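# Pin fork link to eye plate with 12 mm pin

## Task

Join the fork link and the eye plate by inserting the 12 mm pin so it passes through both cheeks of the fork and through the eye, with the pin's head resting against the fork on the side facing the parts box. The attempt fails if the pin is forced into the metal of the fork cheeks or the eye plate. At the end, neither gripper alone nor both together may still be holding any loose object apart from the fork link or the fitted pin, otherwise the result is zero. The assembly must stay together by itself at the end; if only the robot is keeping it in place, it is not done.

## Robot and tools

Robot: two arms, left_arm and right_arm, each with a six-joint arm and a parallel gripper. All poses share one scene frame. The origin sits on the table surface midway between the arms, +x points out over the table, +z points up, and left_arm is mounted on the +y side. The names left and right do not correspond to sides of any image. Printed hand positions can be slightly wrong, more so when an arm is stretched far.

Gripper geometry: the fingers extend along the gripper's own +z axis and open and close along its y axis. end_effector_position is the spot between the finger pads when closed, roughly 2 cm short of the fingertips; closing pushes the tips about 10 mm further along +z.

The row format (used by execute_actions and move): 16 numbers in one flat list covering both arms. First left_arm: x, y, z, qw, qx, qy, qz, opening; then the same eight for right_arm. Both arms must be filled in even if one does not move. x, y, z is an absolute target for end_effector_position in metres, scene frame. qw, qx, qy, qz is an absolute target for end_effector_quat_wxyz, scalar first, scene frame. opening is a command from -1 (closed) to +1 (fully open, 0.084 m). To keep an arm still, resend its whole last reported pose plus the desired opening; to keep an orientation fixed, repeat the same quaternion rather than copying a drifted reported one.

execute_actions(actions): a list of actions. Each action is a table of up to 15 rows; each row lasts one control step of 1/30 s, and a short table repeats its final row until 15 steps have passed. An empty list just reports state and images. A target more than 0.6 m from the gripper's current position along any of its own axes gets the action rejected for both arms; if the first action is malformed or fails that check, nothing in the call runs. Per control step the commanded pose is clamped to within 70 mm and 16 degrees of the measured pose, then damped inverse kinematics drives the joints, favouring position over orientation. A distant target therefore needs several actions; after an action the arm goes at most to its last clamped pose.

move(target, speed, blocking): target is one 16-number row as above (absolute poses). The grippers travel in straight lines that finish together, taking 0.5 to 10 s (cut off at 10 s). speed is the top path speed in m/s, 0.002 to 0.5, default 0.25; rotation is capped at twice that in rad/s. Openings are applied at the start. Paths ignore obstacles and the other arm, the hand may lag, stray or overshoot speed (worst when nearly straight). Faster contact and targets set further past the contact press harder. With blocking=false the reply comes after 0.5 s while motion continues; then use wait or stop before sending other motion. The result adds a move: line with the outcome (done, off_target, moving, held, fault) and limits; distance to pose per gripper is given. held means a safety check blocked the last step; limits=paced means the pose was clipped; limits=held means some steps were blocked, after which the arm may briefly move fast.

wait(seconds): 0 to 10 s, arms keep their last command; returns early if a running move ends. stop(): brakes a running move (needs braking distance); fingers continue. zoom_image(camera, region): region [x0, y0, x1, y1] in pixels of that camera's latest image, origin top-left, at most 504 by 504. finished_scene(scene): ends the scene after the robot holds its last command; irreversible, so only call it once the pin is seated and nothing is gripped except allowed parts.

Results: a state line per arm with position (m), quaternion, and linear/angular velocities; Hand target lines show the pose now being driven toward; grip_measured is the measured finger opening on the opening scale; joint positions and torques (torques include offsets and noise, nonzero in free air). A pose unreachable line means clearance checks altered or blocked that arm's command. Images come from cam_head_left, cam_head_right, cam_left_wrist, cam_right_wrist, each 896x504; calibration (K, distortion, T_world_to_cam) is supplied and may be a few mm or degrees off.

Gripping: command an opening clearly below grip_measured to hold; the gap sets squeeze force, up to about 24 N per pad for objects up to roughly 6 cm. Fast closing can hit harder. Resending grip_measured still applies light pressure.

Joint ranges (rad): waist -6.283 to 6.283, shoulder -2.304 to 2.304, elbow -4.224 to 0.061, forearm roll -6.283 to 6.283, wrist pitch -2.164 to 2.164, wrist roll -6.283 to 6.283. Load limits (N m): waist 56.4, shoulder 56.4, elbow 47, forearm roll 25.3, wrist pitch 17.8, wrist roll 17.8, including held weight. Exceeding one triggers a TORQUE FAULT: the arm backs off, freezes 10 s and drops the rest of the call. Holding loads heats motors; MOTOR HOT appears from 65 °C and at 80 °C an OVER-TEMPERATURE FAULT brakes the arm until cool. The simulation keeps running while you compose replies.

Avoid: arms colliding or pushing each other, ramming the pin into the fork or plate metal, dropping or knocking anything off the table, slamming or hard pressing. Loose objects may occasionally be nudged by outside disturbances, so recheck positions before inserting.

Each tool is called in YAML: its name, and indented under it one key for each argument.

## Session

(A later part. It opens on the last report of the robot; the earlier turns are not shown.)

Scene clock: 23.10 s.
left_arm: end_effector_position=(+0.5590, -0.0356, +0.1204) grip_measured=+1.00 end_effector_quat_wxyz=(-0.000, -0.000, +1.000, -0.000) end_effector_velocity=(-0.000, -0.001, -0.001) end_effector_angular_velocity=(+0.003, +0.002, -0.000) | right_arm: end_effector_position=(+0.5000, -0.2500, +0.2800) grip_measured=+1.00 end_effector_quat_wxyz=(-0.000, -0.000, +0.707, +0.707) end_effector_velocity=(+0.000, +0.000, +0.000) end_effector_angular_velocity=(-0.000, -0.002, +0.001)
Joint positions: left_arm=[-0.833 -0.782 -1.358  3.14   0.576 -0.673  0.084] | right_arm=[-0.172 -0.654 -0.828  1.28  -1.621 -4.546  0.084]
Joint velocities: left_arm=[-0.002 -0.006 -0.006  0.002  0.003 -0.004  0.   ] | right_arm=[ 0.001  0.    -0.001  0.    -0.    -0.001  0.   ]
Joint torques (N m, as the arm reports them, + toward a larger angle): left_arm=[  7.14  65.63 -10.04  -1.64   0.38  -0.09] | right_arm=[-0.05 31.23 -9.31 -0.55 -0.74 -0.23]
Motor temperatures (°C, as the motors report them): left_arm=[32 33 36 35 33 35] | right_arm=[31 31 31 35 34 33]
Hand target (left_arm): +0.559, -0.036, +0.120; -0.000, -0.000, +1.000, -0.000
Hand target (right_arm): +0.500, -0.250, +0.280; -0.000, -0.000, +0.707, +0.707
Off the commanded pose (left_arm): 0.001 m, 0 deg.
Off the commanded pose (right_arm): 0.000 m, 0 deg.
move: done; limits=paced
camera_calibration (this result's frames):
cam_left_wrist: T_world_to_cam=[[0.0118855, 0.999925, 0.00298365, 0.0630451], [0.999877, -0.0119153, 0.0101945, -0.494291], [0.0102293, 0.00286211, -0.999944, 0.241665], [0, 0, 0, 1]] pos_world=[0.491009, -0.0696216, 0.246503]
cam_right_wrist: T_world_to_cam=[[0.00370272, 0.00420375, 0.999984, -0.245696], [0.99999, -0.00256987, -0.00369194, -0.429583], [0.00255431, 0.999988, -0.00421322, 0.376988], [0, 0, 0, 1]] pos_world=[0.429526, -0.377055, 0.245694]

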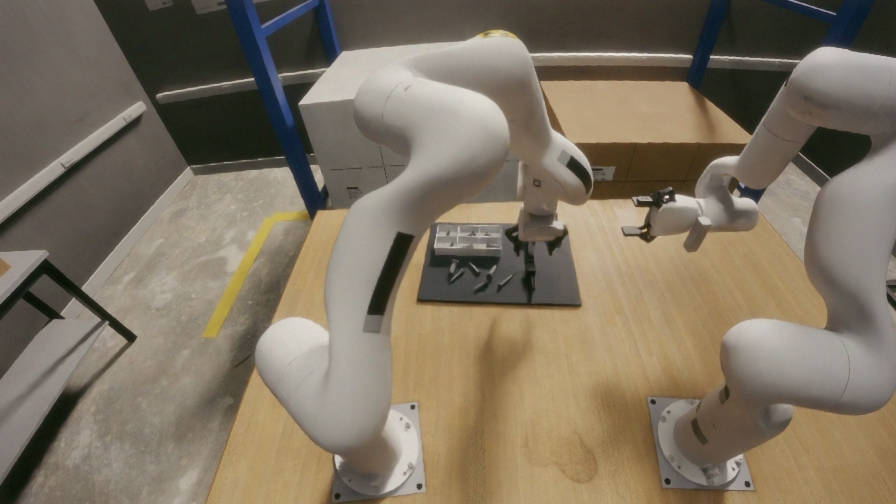

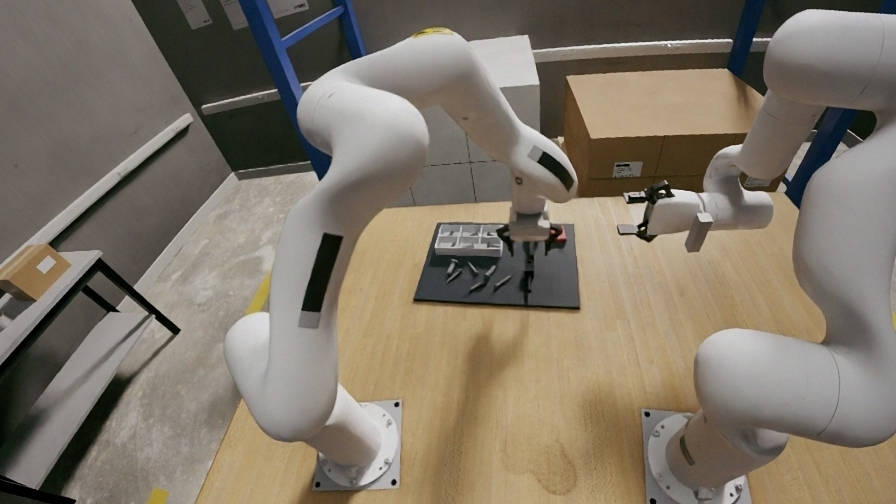

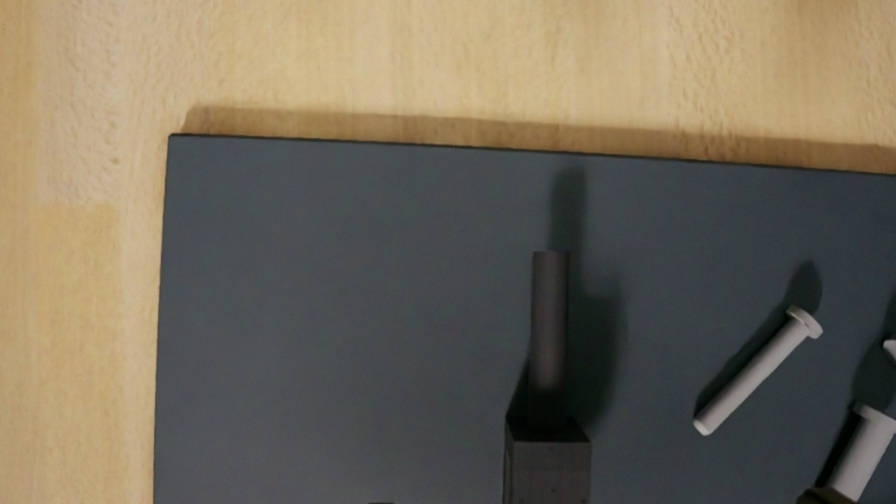

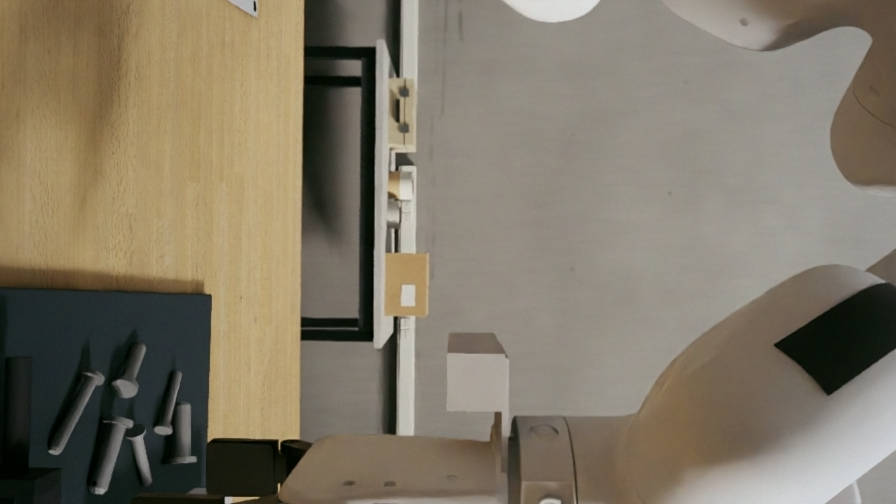

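move:
  target: [0.558,-0.038,0.04,0,0,1,0,1,0.5,-0.25,0.28,0,0,0.707,0.707,1]
  speed: 0.15

move:
  target: [0.558,-0.038,0.04,0,0,1,0,-1,0.5,-0.25,0.28,0,0,0.707,0.707,1]

move:
  target: [0.558,0.02,0.28,0,0,1,0,-1,0.5,-0.2,0.28,0,0,0.707,0.707,1]

Scene clock: 25.47 s.
left_arm: end_effector_position=(+0.5582, -0.0381, +0.0404) grip_measured=+1.00 end_effector_quat_wxyz=(+0.000, -0.000, +1.000, -0.000) end_effector_velocity=(-0.001, -0.000, -0.003) end_effector_angular_velocity=(+0.001, +0.002, -0.000) | right_arm: end_effector_position=(+0.5000, -0.2500, +0.2800) grip_measured=+1.00 end_effector_quat_wxyz=(-0.000, +0.000, +0.707, +0.707) end_effector_velocity=(-0.001, +0.000, -0.000) end_effector_angular_velocity=(+0.001, +0.002, +0.001)
Joint positions: left_arm=[-0.838 -0.92  -1.379  3.142  0.459 -0.679  0.084] | right_arm=[-0.172 -0.654 -0.828  1.28  -1.621 -4.546  0.084]
Joint velocities: left_arm=[-0.001 -0.005 -0.001 -0.001 -0.001 -0.     0.   ] | right_arm=[ 0.001 -0.001  0.001 -0.    -0.    -0.     0.   ]
Joint torques (N m, as the arm reports them, + toward a larger angle): left_arm=[ 6.34 69.01 -9.26 -1.55  0.44 -0.21] | right_arm=[-0.54 30.49 -9.04 -1.29 -0.73  0.05]
Motor temperatures (°C, as the motors report them): left_arm=[32 33 36 35 33 35] | right_arm=[31 31 31 35 34 33]
Hand target (left_arm): +0.558, -0.038, +0.040; +0.000, -0.000, +1.000, +0.000
Hand target (right_arm): +0.500, -0.250, +0.280; -0.000, +0.000, +0.707, +0.707
Off the commanded pose (left_arm): 0.001 m, 0 deg.
Off the commanded pose (right_arm): 0.000 m, 0 deg.
move: done
camera_calibration (this result's frames):
cam_left_wrist: T_world_to_cam=[[0.0119688, 0.999923, 0.00330747, 0.0656913], [0.999863, -0.0120058, 0.0113875, -0.492741], [0.0114264, 0.00317072, -0.99993, 0.161058], [0, 0, 0, 1]] pos_world=[0.490047, -0.0721127, 0.16644]
cam_right_wrist: T_world_to_cam=[[0.00370094, 0.00420587, 0.999984, -0.245692], [0.99999, -0.00257943, -0.00369012, -0.429592], [0.00256387, 0.999988, -0.00421538, 0.376987], [0, 0, 0, 1]] pos_world=[0.429531, -0.377057, 0.245692]

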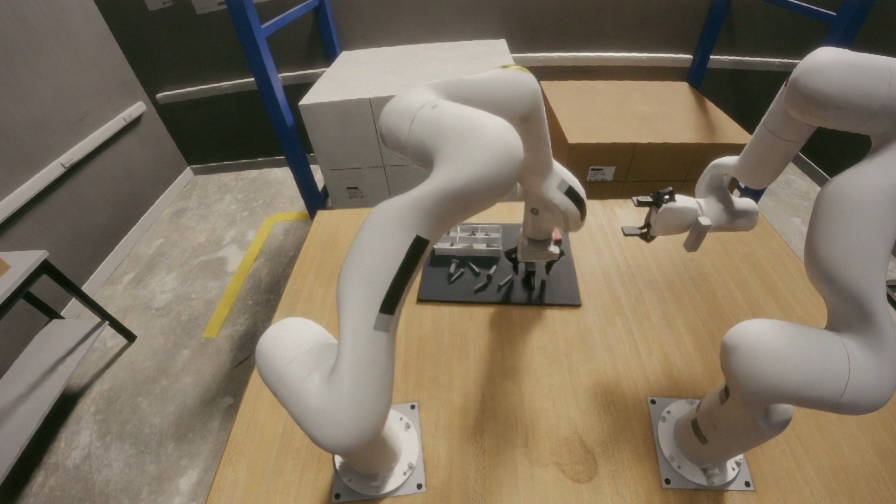

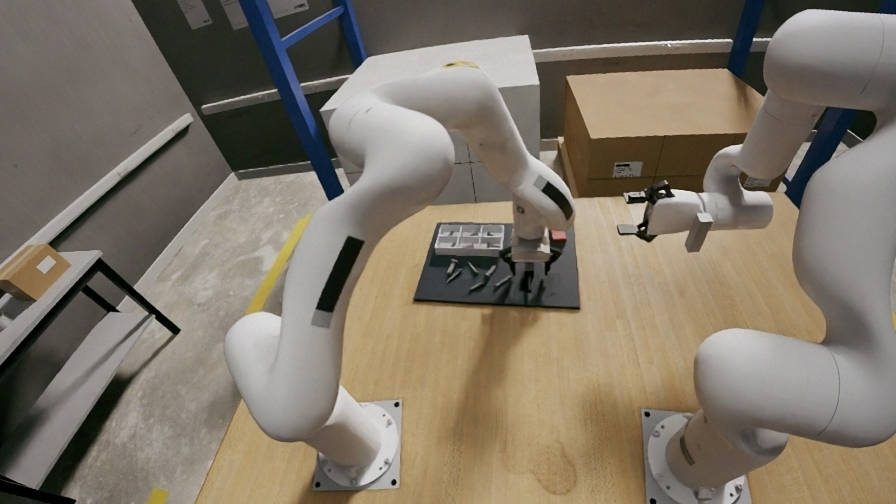

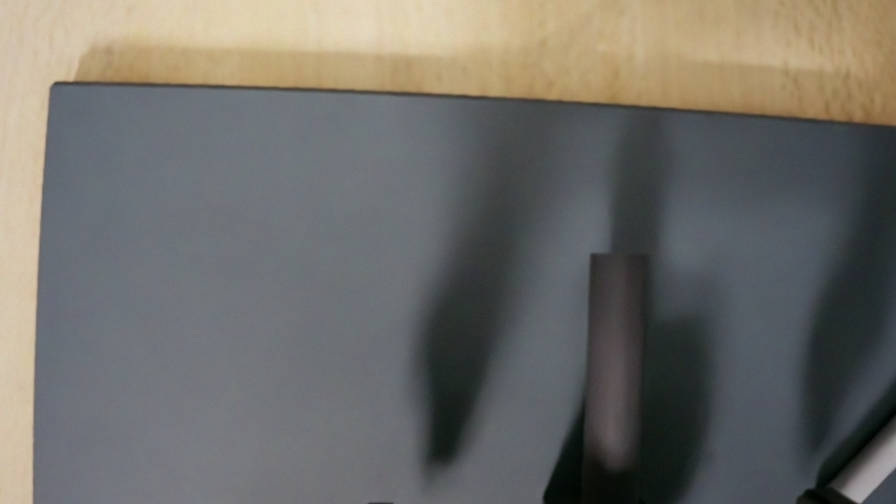

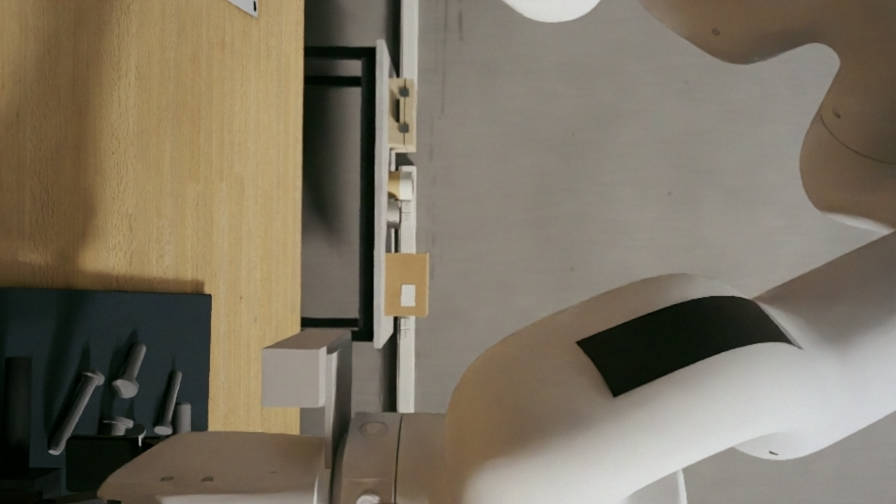

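Scene clock: 26.17 s.
left_arm: end_effector_position=(+0.5581, -0.0381, +0.0402) grip_measured=-0.46 end_effector_quat_wxyz=(+0.000, -0.000, +1.000, -0.000) end_effector_velocity=(-0.000, +0.000, -0.001) end_effector_angular_velocity=(+0.001, +0.001, -0.001) | right_arm: end_effector_position=(+0.5000, -0.2500, +0.2800) grip_measured=+1.00 end_effector_quat_wxyz=(-0.000, +0.000, +0.707, +0.707) end_effector_velocity=(-0.001, +0.000, -0.000) end_effector_angular_velocity=(-0.000, +0.001, +0.003)
Joint positions: left_arm=[-0.838 -0.92  -1.378  3.142  0.458 -0.678  0.024] | right_arm=[-0.172 -0.654 -0.828  1.28  -1.621 -4.546  0.084]
Joint velocities: left_arm=[-0.    -0.001  0.     0.001  0.     0.     0.   ] | right_arm=[ 0.001 -0.001  0.    -0.002 -0.     0.     0.   ]
Joint torques (N m, as the arm reports them, + toward a larger angle): left_arm=[ 5.65 65.09 -8.08 -1.49  0.33 -0.22] | right_arm=[ 0.93 34.55 -8.53 -0.39 -0.63 -0.1 ]
Motor temperatures (°C, as the motors report them): left_arm=[32 33 36 35 33 35] | right_arm=[31 31 31 35 35 33]
Hand target (left_arm): +0.558, -0.038, +0.040; +0.000, -0.000, +1.000, +0.000
Hand target (right_arm): +0.500, -0.250, +0.280; +0.000, +0.000, +0.707, +0.707
Off the commanded pose (left_arm): 0.000 m, 0 deg.
Off the commanded pose (right_arm): 0.000 m, 0 deg.
move: done
camera_calibration (this result's frames):
cam_left_wrist: T_world_to_cam=[[0.0120809, 0.999922, 0.00318834, 0.0655992], [0.999864, -0.012116, 0.0112072, -0.492645], [0.0112449, 0.00305251, -0.999932, 0.160939], [0, 0, 0, 1]] pos_world=[0.489976, -0.0720542, 0.16624]
cam_right_wrist: T_world_to_cam=[[0.00370087, 0.00420588, 0.999984, -0.245692], [0.99999, -0.00257939, -0.00369005, -0.429592], [0.00256383, 0.999988, -0.00421538, 0.376987], [0, 0, 0, 1]] pos_world=[0.429531, -0.377057, 0.245692]

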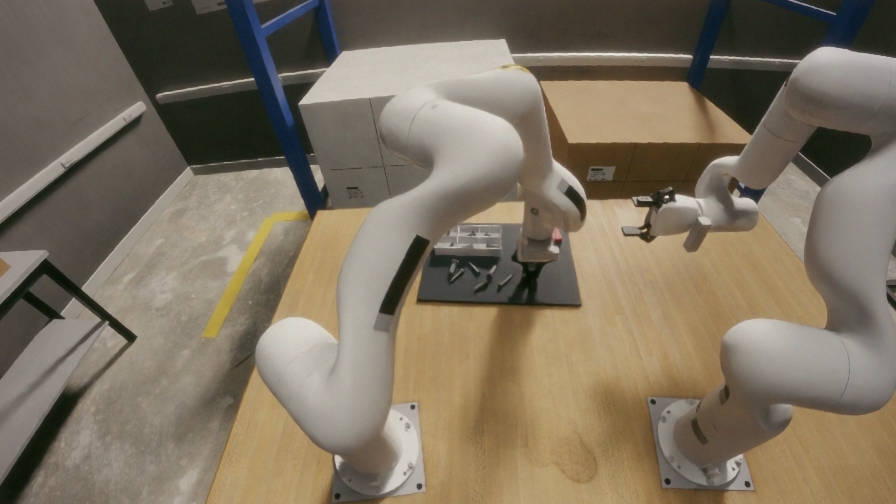

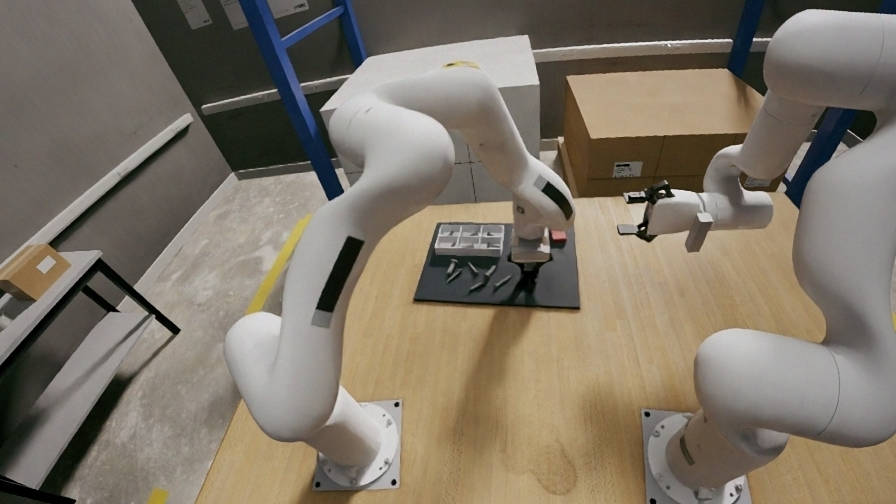

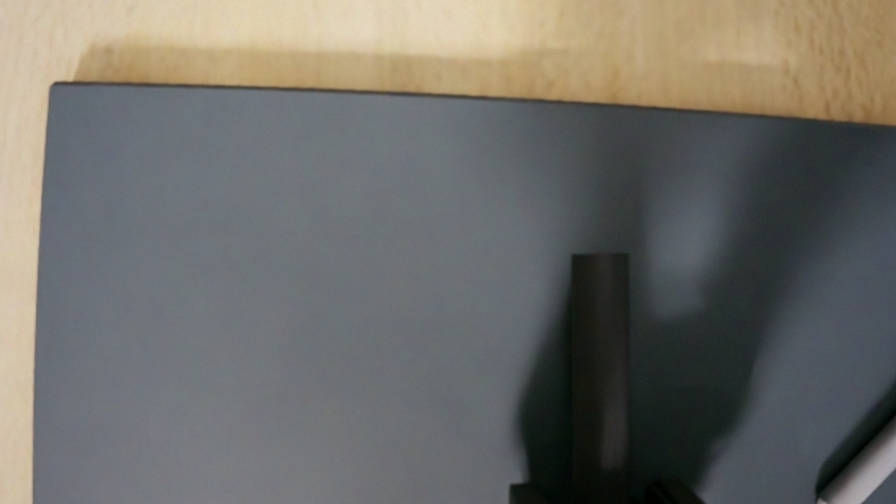

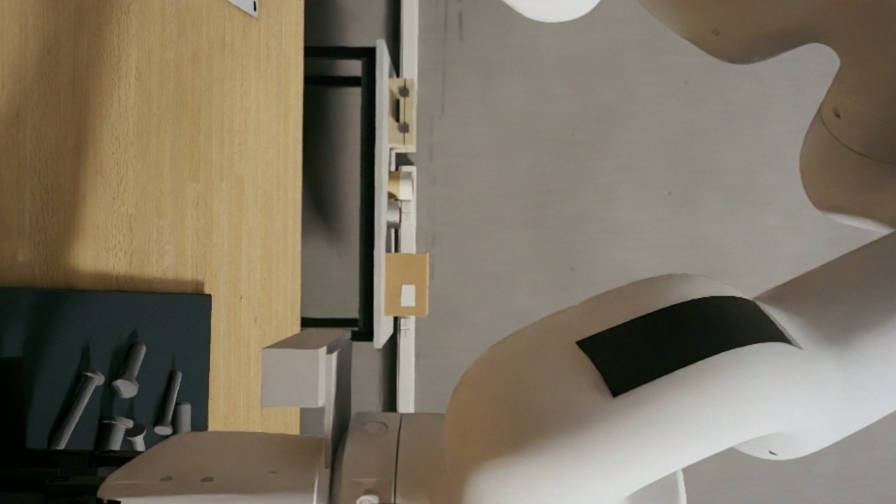

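Scene clock: 27.73 s.
left_arm: end_effector_position=(+0.5574, +0.0200, +0.2793) grip_measured=-0.46 end_effector_quat_wxyz=(-0.000, +0.000, +1.000, -0.000) end_effector_velocity=(+0.001, +0.000, +0.004) end_effector_angular_velocity=(-0.002, -0.003, -0.000) | right_arm: end_effector_position=(+0.5000, -0.2001, +0.2799) grip_measured=+1.00 end_effector_quat_wxyz=(-0.000, +0.000, +0.707, +0.707) end_effector_velocity=(-0.000, +0.002, +0.000) end_effector_angular_velocity=(-0.000, -0.001, +0.003)
Joint positions: left_arm=[-0.762 -0.495 -1.31   3.141  0.815 -0.602  0.024] | right_arm=[-0.065 -0.637 -0.794  1.385 -1.599 -4.558  0.084]
Joint velocities: left_arm=[ 0.001  0.005 -0.002  0.001  0.003  0.001  0.   ] | right_arm=[ 0.004  0.001 -0.001  0.001  0.     0.     0.   ]
Joint torques (N m, as the arm reports them, + toward a larger angle): left_arm=[  6.51  59.29 -12.7   -1.67   0.35  -0.32] | right_arm=[-0.61 33.01 -9.31  0.07 -0.63 -0.06]
Motor temperatures (°C, as the motors report them): left_arm=[32 33 36 35 33 35] | right_arm=[31 31 31 35 35 33]
Hand target (left_arm): +0.557, +0.020, +0.280; -0.000, +0.000, +1.000, -0.000
Hand target (right_arm): +0.500, -0.200, +0.280; -0.000, +0.000, +0.707, +0.707
Off the commanded pose (left_arm): 0.001 m, 0 deg.
Off the commanded pose (right_arm): 0.000 m, 0 deg.
move: done
camera_calibration (this result's frames):
cam_left_wrist: T_world_to_cam=[[0.012666, 0.999915, 0.00309955, 0.00644933], [0.999867, -0.0126972, 0.0102735, -0.493572], [0.010312, 0.00296901, -0.999942, 0.400356], [0, 0, 0, 1]] pos_world=[0.489296, -0.0139044, 0.405383]
cam_right_wrist: T_world_to_cam=[[0.00385285, 0.00474178, 0.999981, -0.245789], [0.999989, -0.00258429, -0.00384063, -0.42941], [0.00256603, 0.999985, -0.00475169, 0.327281], [0, 0, 0, 1]] pos_world=[0.429513, -0.327221, 0.24569]

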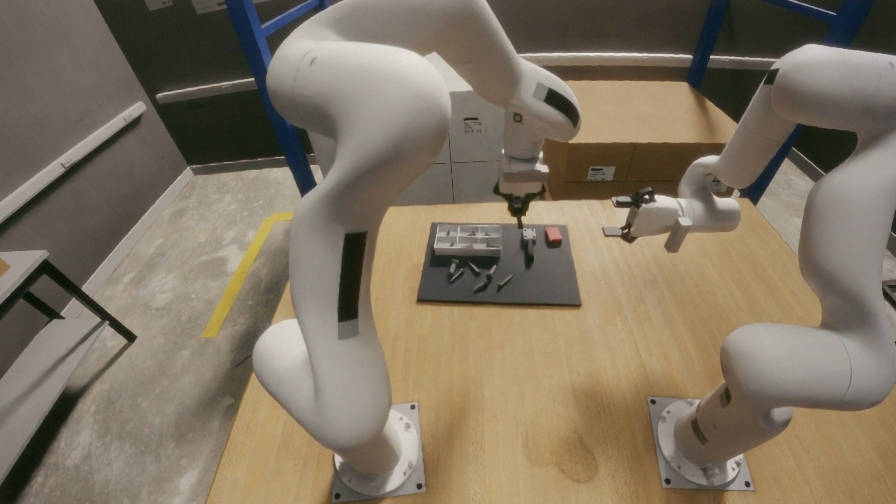

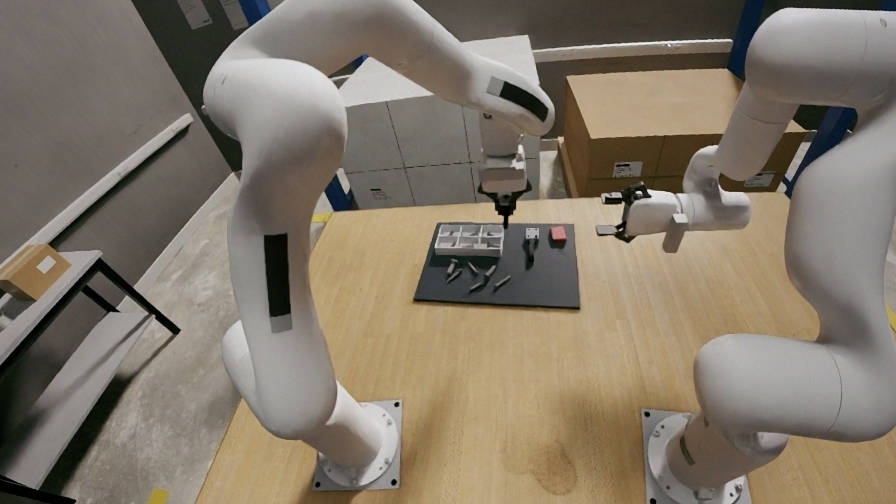

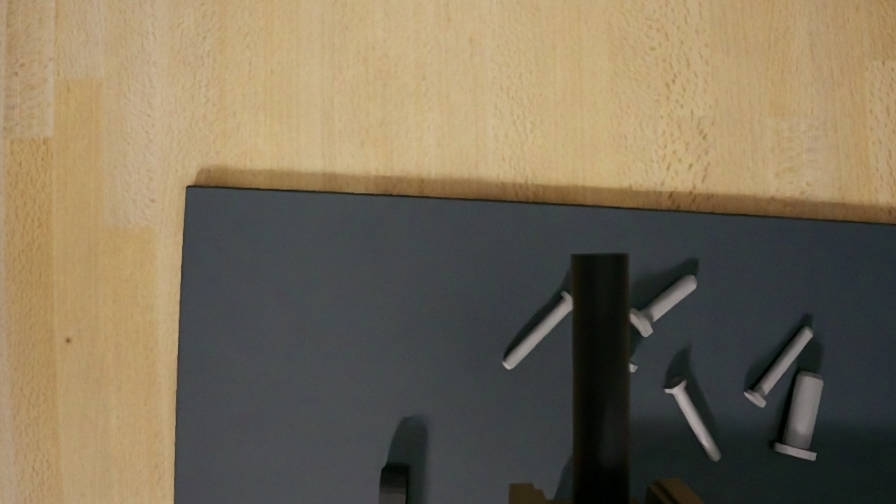

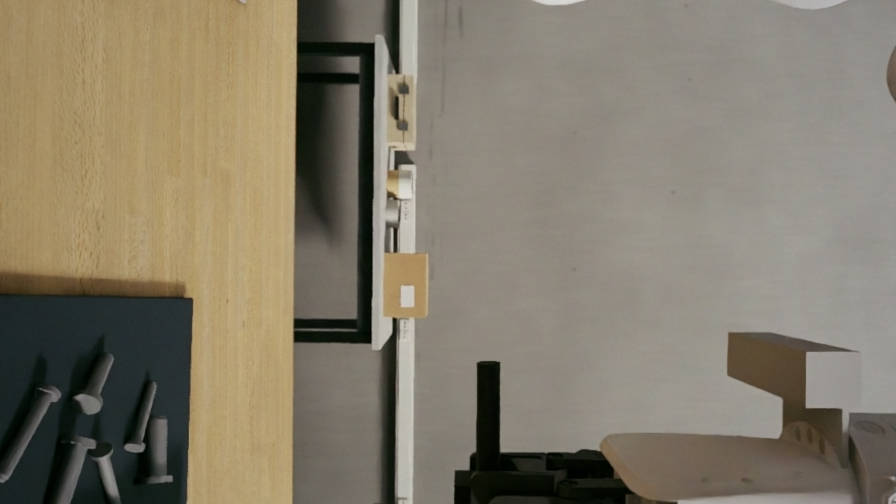

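move:
  target: [0.558,0.02,0.28,0,0,1,0,-1,0.5,-0.05,0.265,0,0,0.707,0.707,0.2]
  speed: 0.2

move:
  target: [0.558,0.02,0.28,0,0,1,0,-1,0.5,0.012,0.265,0,0,0.707,0.707,0.2]
  speed: 0.08

Scene clock: 30.97 s.
left_arm: end_effector_position=(+0.5580, +0.0200, +0.2800) grip_measured=-0.46 end_effector_quat_wxyz=(-0.000, +0.000, +1.000, -0.000) end_effector_velocity=(-0.000, -0.001, +0.000) end_effector_angular_velocity=(-0.001, -0.001, +0.000) | right_arm: end_effector_position=(+0.5000, -0.0506, +0.2647) grip_measured=+0.19 end_effector_quat_wxyz=(-0.000, +0.000, +0.708, +0.707) end_effector_velocity=(+0.000, +0.002, -0.000) end_effector_angular_velocity=(+0.000, -0.001, +0.002)
Joint positions: left_arm=[-0.762 -0.496 -1.312  3.142  0.816 -0.603  0.024] | right_arm=[ 0.273 -0.671 -0.794  1.719 -1.551 -4.59   0.052]
Joint velocities: left_arm=[-0.001  0.    -0.    -0.001 -0.001 -0.     0.   ] | right_arm=[ 0.005 -0.003 -0.004  0.003  0.    -0.    -0.   ]
Joint torques (N m, as the arm reports them, + toward a larger angle): left_arm=[  6.08  58.87 -13.05  -1.81   0.32  -0.26] | right_arm=[-1.75 33.3  -7.7  -0.7  -0.73  0.04]
Motor temperatures (°C, as the motors report them): left_arm=[32 33 36 35 33 35] | right_arm=[31 31 31 35 35 33]
Hand target (left_arm): +0.558, +0.020, +0.280; -0.000, +0.000, +1.000, -0.000
Hand target (right_arm): +0.500, -0.050, +0.265; -0.000, +0.000, +0.708, +0.707
Off the commanded pose (left_arm): 0.000 m, 0 deg.
Off the commanded pose (right_arm): 0.001 m, 0 deg.
move: done
camera_calibration (this result's frames):
cam_left_wrist: T_world_to_cam=[[0.0121205, 0.999921, 0.00335804, 0.00670245], [0.999866, -0.0121566, 0.0109462, -0.494406], [0.0109862, 0.00322492, -0.999934, 0.400674], [0, 0, 0, 1]] pos_world=[0.489857, -0.0140043, 0.406037]
cam_right_wrist: T_world_to_cam=[[0.00379616, 0.00591581, 0.999975, -0.231141], [0.999989, -0.00261666, -0.00378073, -0.429084], [0.00259422, 0.999979, -0.00592569, 0.177934], [0, 0, 0, 1]] pos_world=[0.429495, -0.177686, 0.230568]

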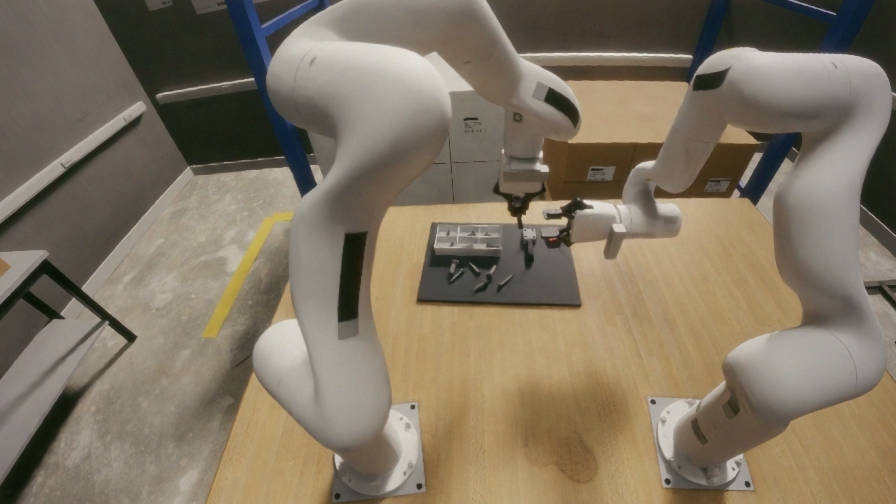

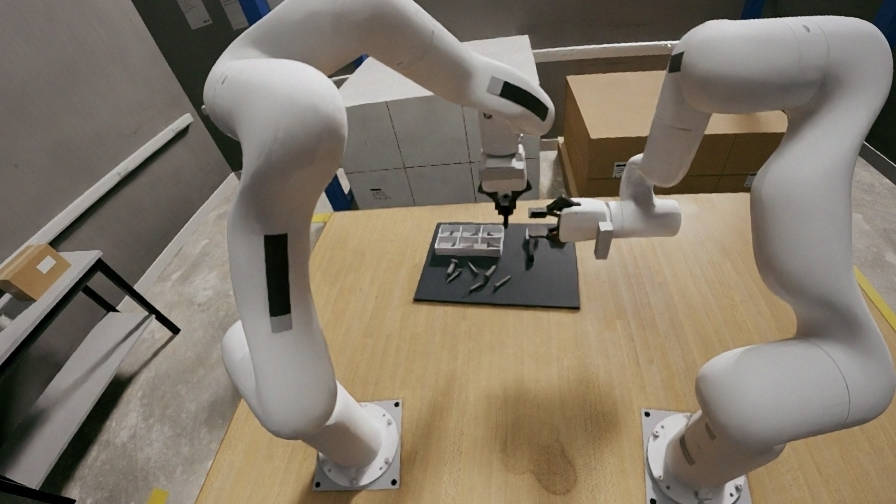

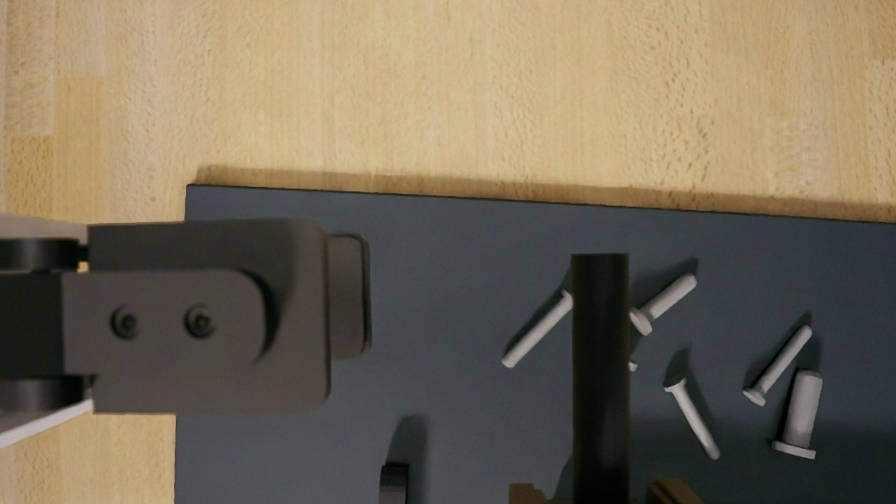

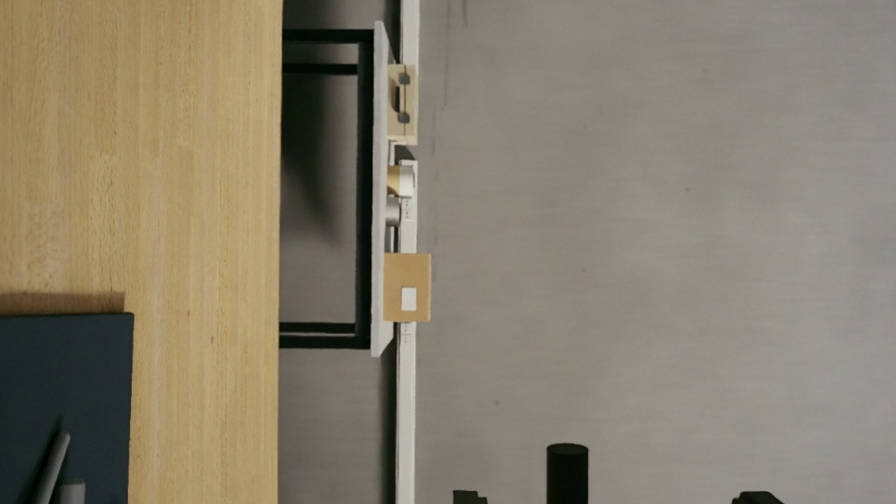

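Scene clock: 32.20 s.
left_arm: end_effector_position=(+0.5580, +0.0200, +0.2800) grip_measured=-0.46 end_effector_quat_wxyz=(-0.000, +0.000, +1.000, +0.000) end_effector_velocity=(+0.000, +0.000, -0.000) end_effector_angular_velocity=(+0.001, +0.000, +0.000) | right_arm: end_effector_position=(+0.5001, +0.0117, +0.2648) grip_measured=+0.19 end_effector_quat_wxyz=(+0.000, +0.000, +0.707, +0.707) end_effector_velocity=(+0.001, +0.002, +0.001) end_effector_angular_velocity=(+0.001, -0.002, -0.001)
Joint positions: left_arm=[-0.762 -0.496 -1.312  3.142  0.816 -0.603  0.024] | right_arm=[ 0.408 -0.689 -0.832  1.853 -1.53  -4.575  0.052]
Joint velocities: left_arm=[ 0.001 -0.001 -0.     0.001 -0.    -0.    -0.   ] | right_arm=[ 0.003 -0.001 -0.004  0.004  0.001  0.001 -0.   ]
Joint torques (N m, as the arm reports them, + toward a larger angle): left_arm=[  6.3   59.76 -12.69  -1.65   0.39  -0.25] | right_arm=[ 0.4  35.24 -9.9  -2.58 -0.63  0.08]
Motor temperatures (°C, as the motors report them): left_arm=[32 33 36 35 33 35] | right_arm=[31 31 31 35 35 33]
Hand target (left_arm): +0.558, +0.020, +0.280; +0.000, +0.000, +1.000, -0.000
Hand target (right_arm): +0.500, +0.012, +0.265; +0.000, -0.000, +0.707, +0.707
Off the commanded pose (left_arm): 0.000 m, 0 deg.
Off the commanded pose (right_arm): 0.000 m, 0 deg.
move: done
camera_calibration (this result's frames):
cam_left_wrist: T_world_to_cam=[[0.0121169, 0.999921, 0.00336263, 0.00670454], [0.999866, -0.012153, 0.0109475, -0.494408], [0.0109875, 0.00322953, -0.999934, 0.400673], [0, 0, 0, 1]] pos_world=[0.489858, -0.0140066, 0.406037]
cam_right_wrist: T_world_to_cam=[[0.00361914, 0.00483434, 0.999982, -0.23155], [0.99999, -0.00267435, -0.00360624, -0.429067], [0.00265687, 0.999985, -0.00484397, 0.115359], [0, 0, 0, 1]] pos_world=[0.429595, -0.115386, 0.230557]

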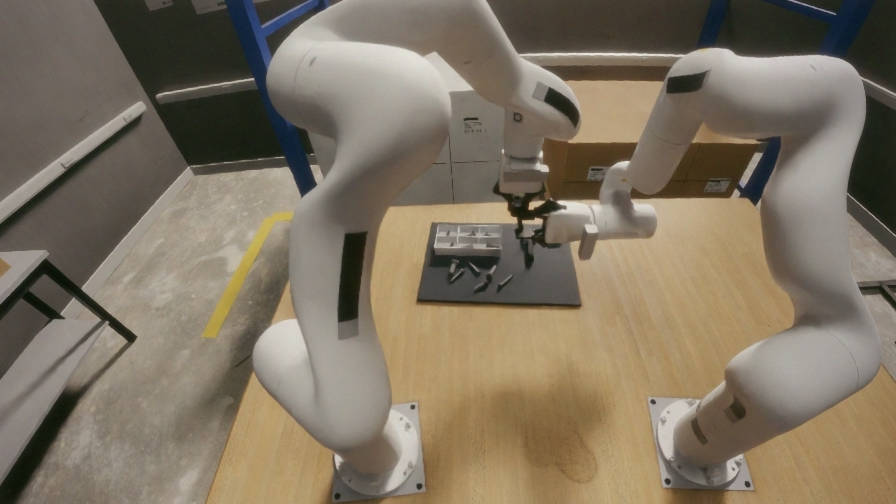

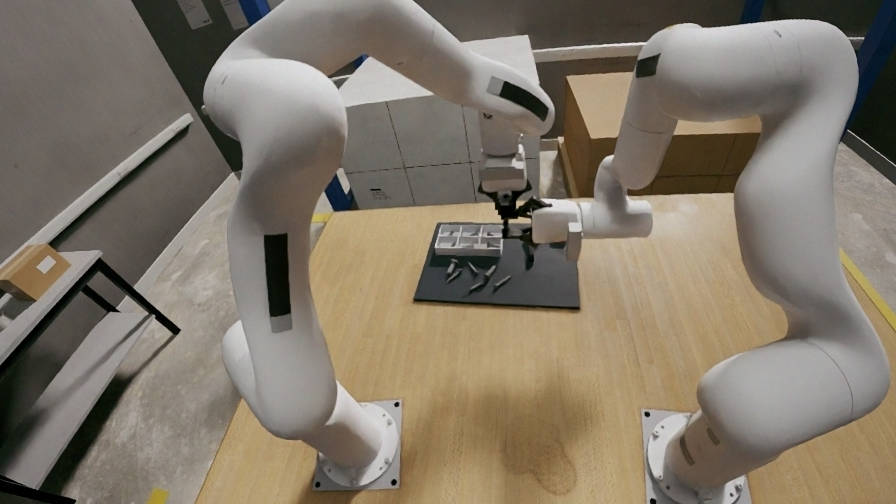

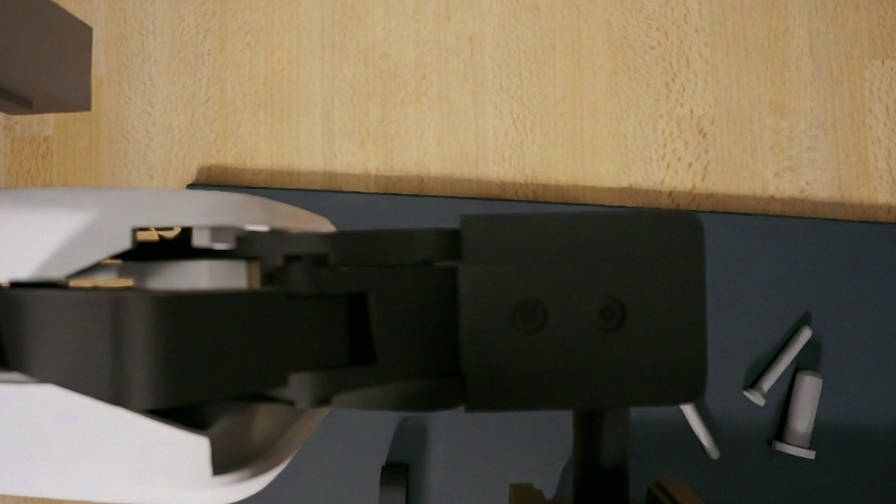

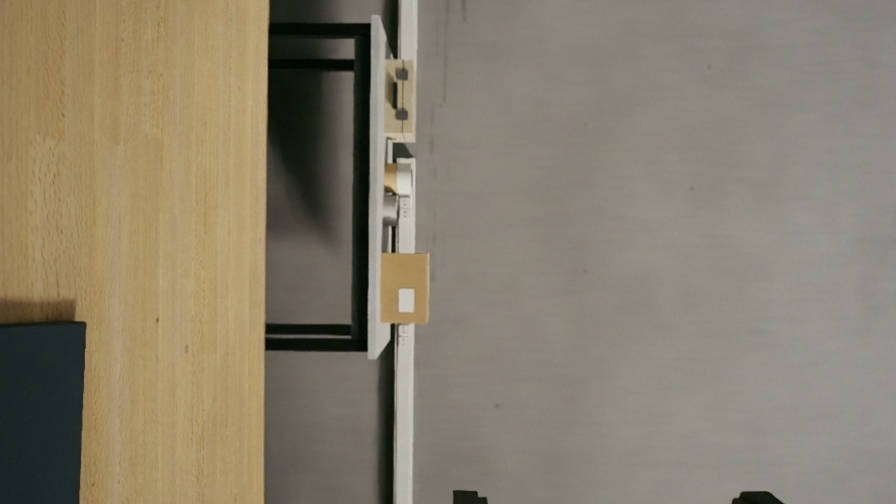

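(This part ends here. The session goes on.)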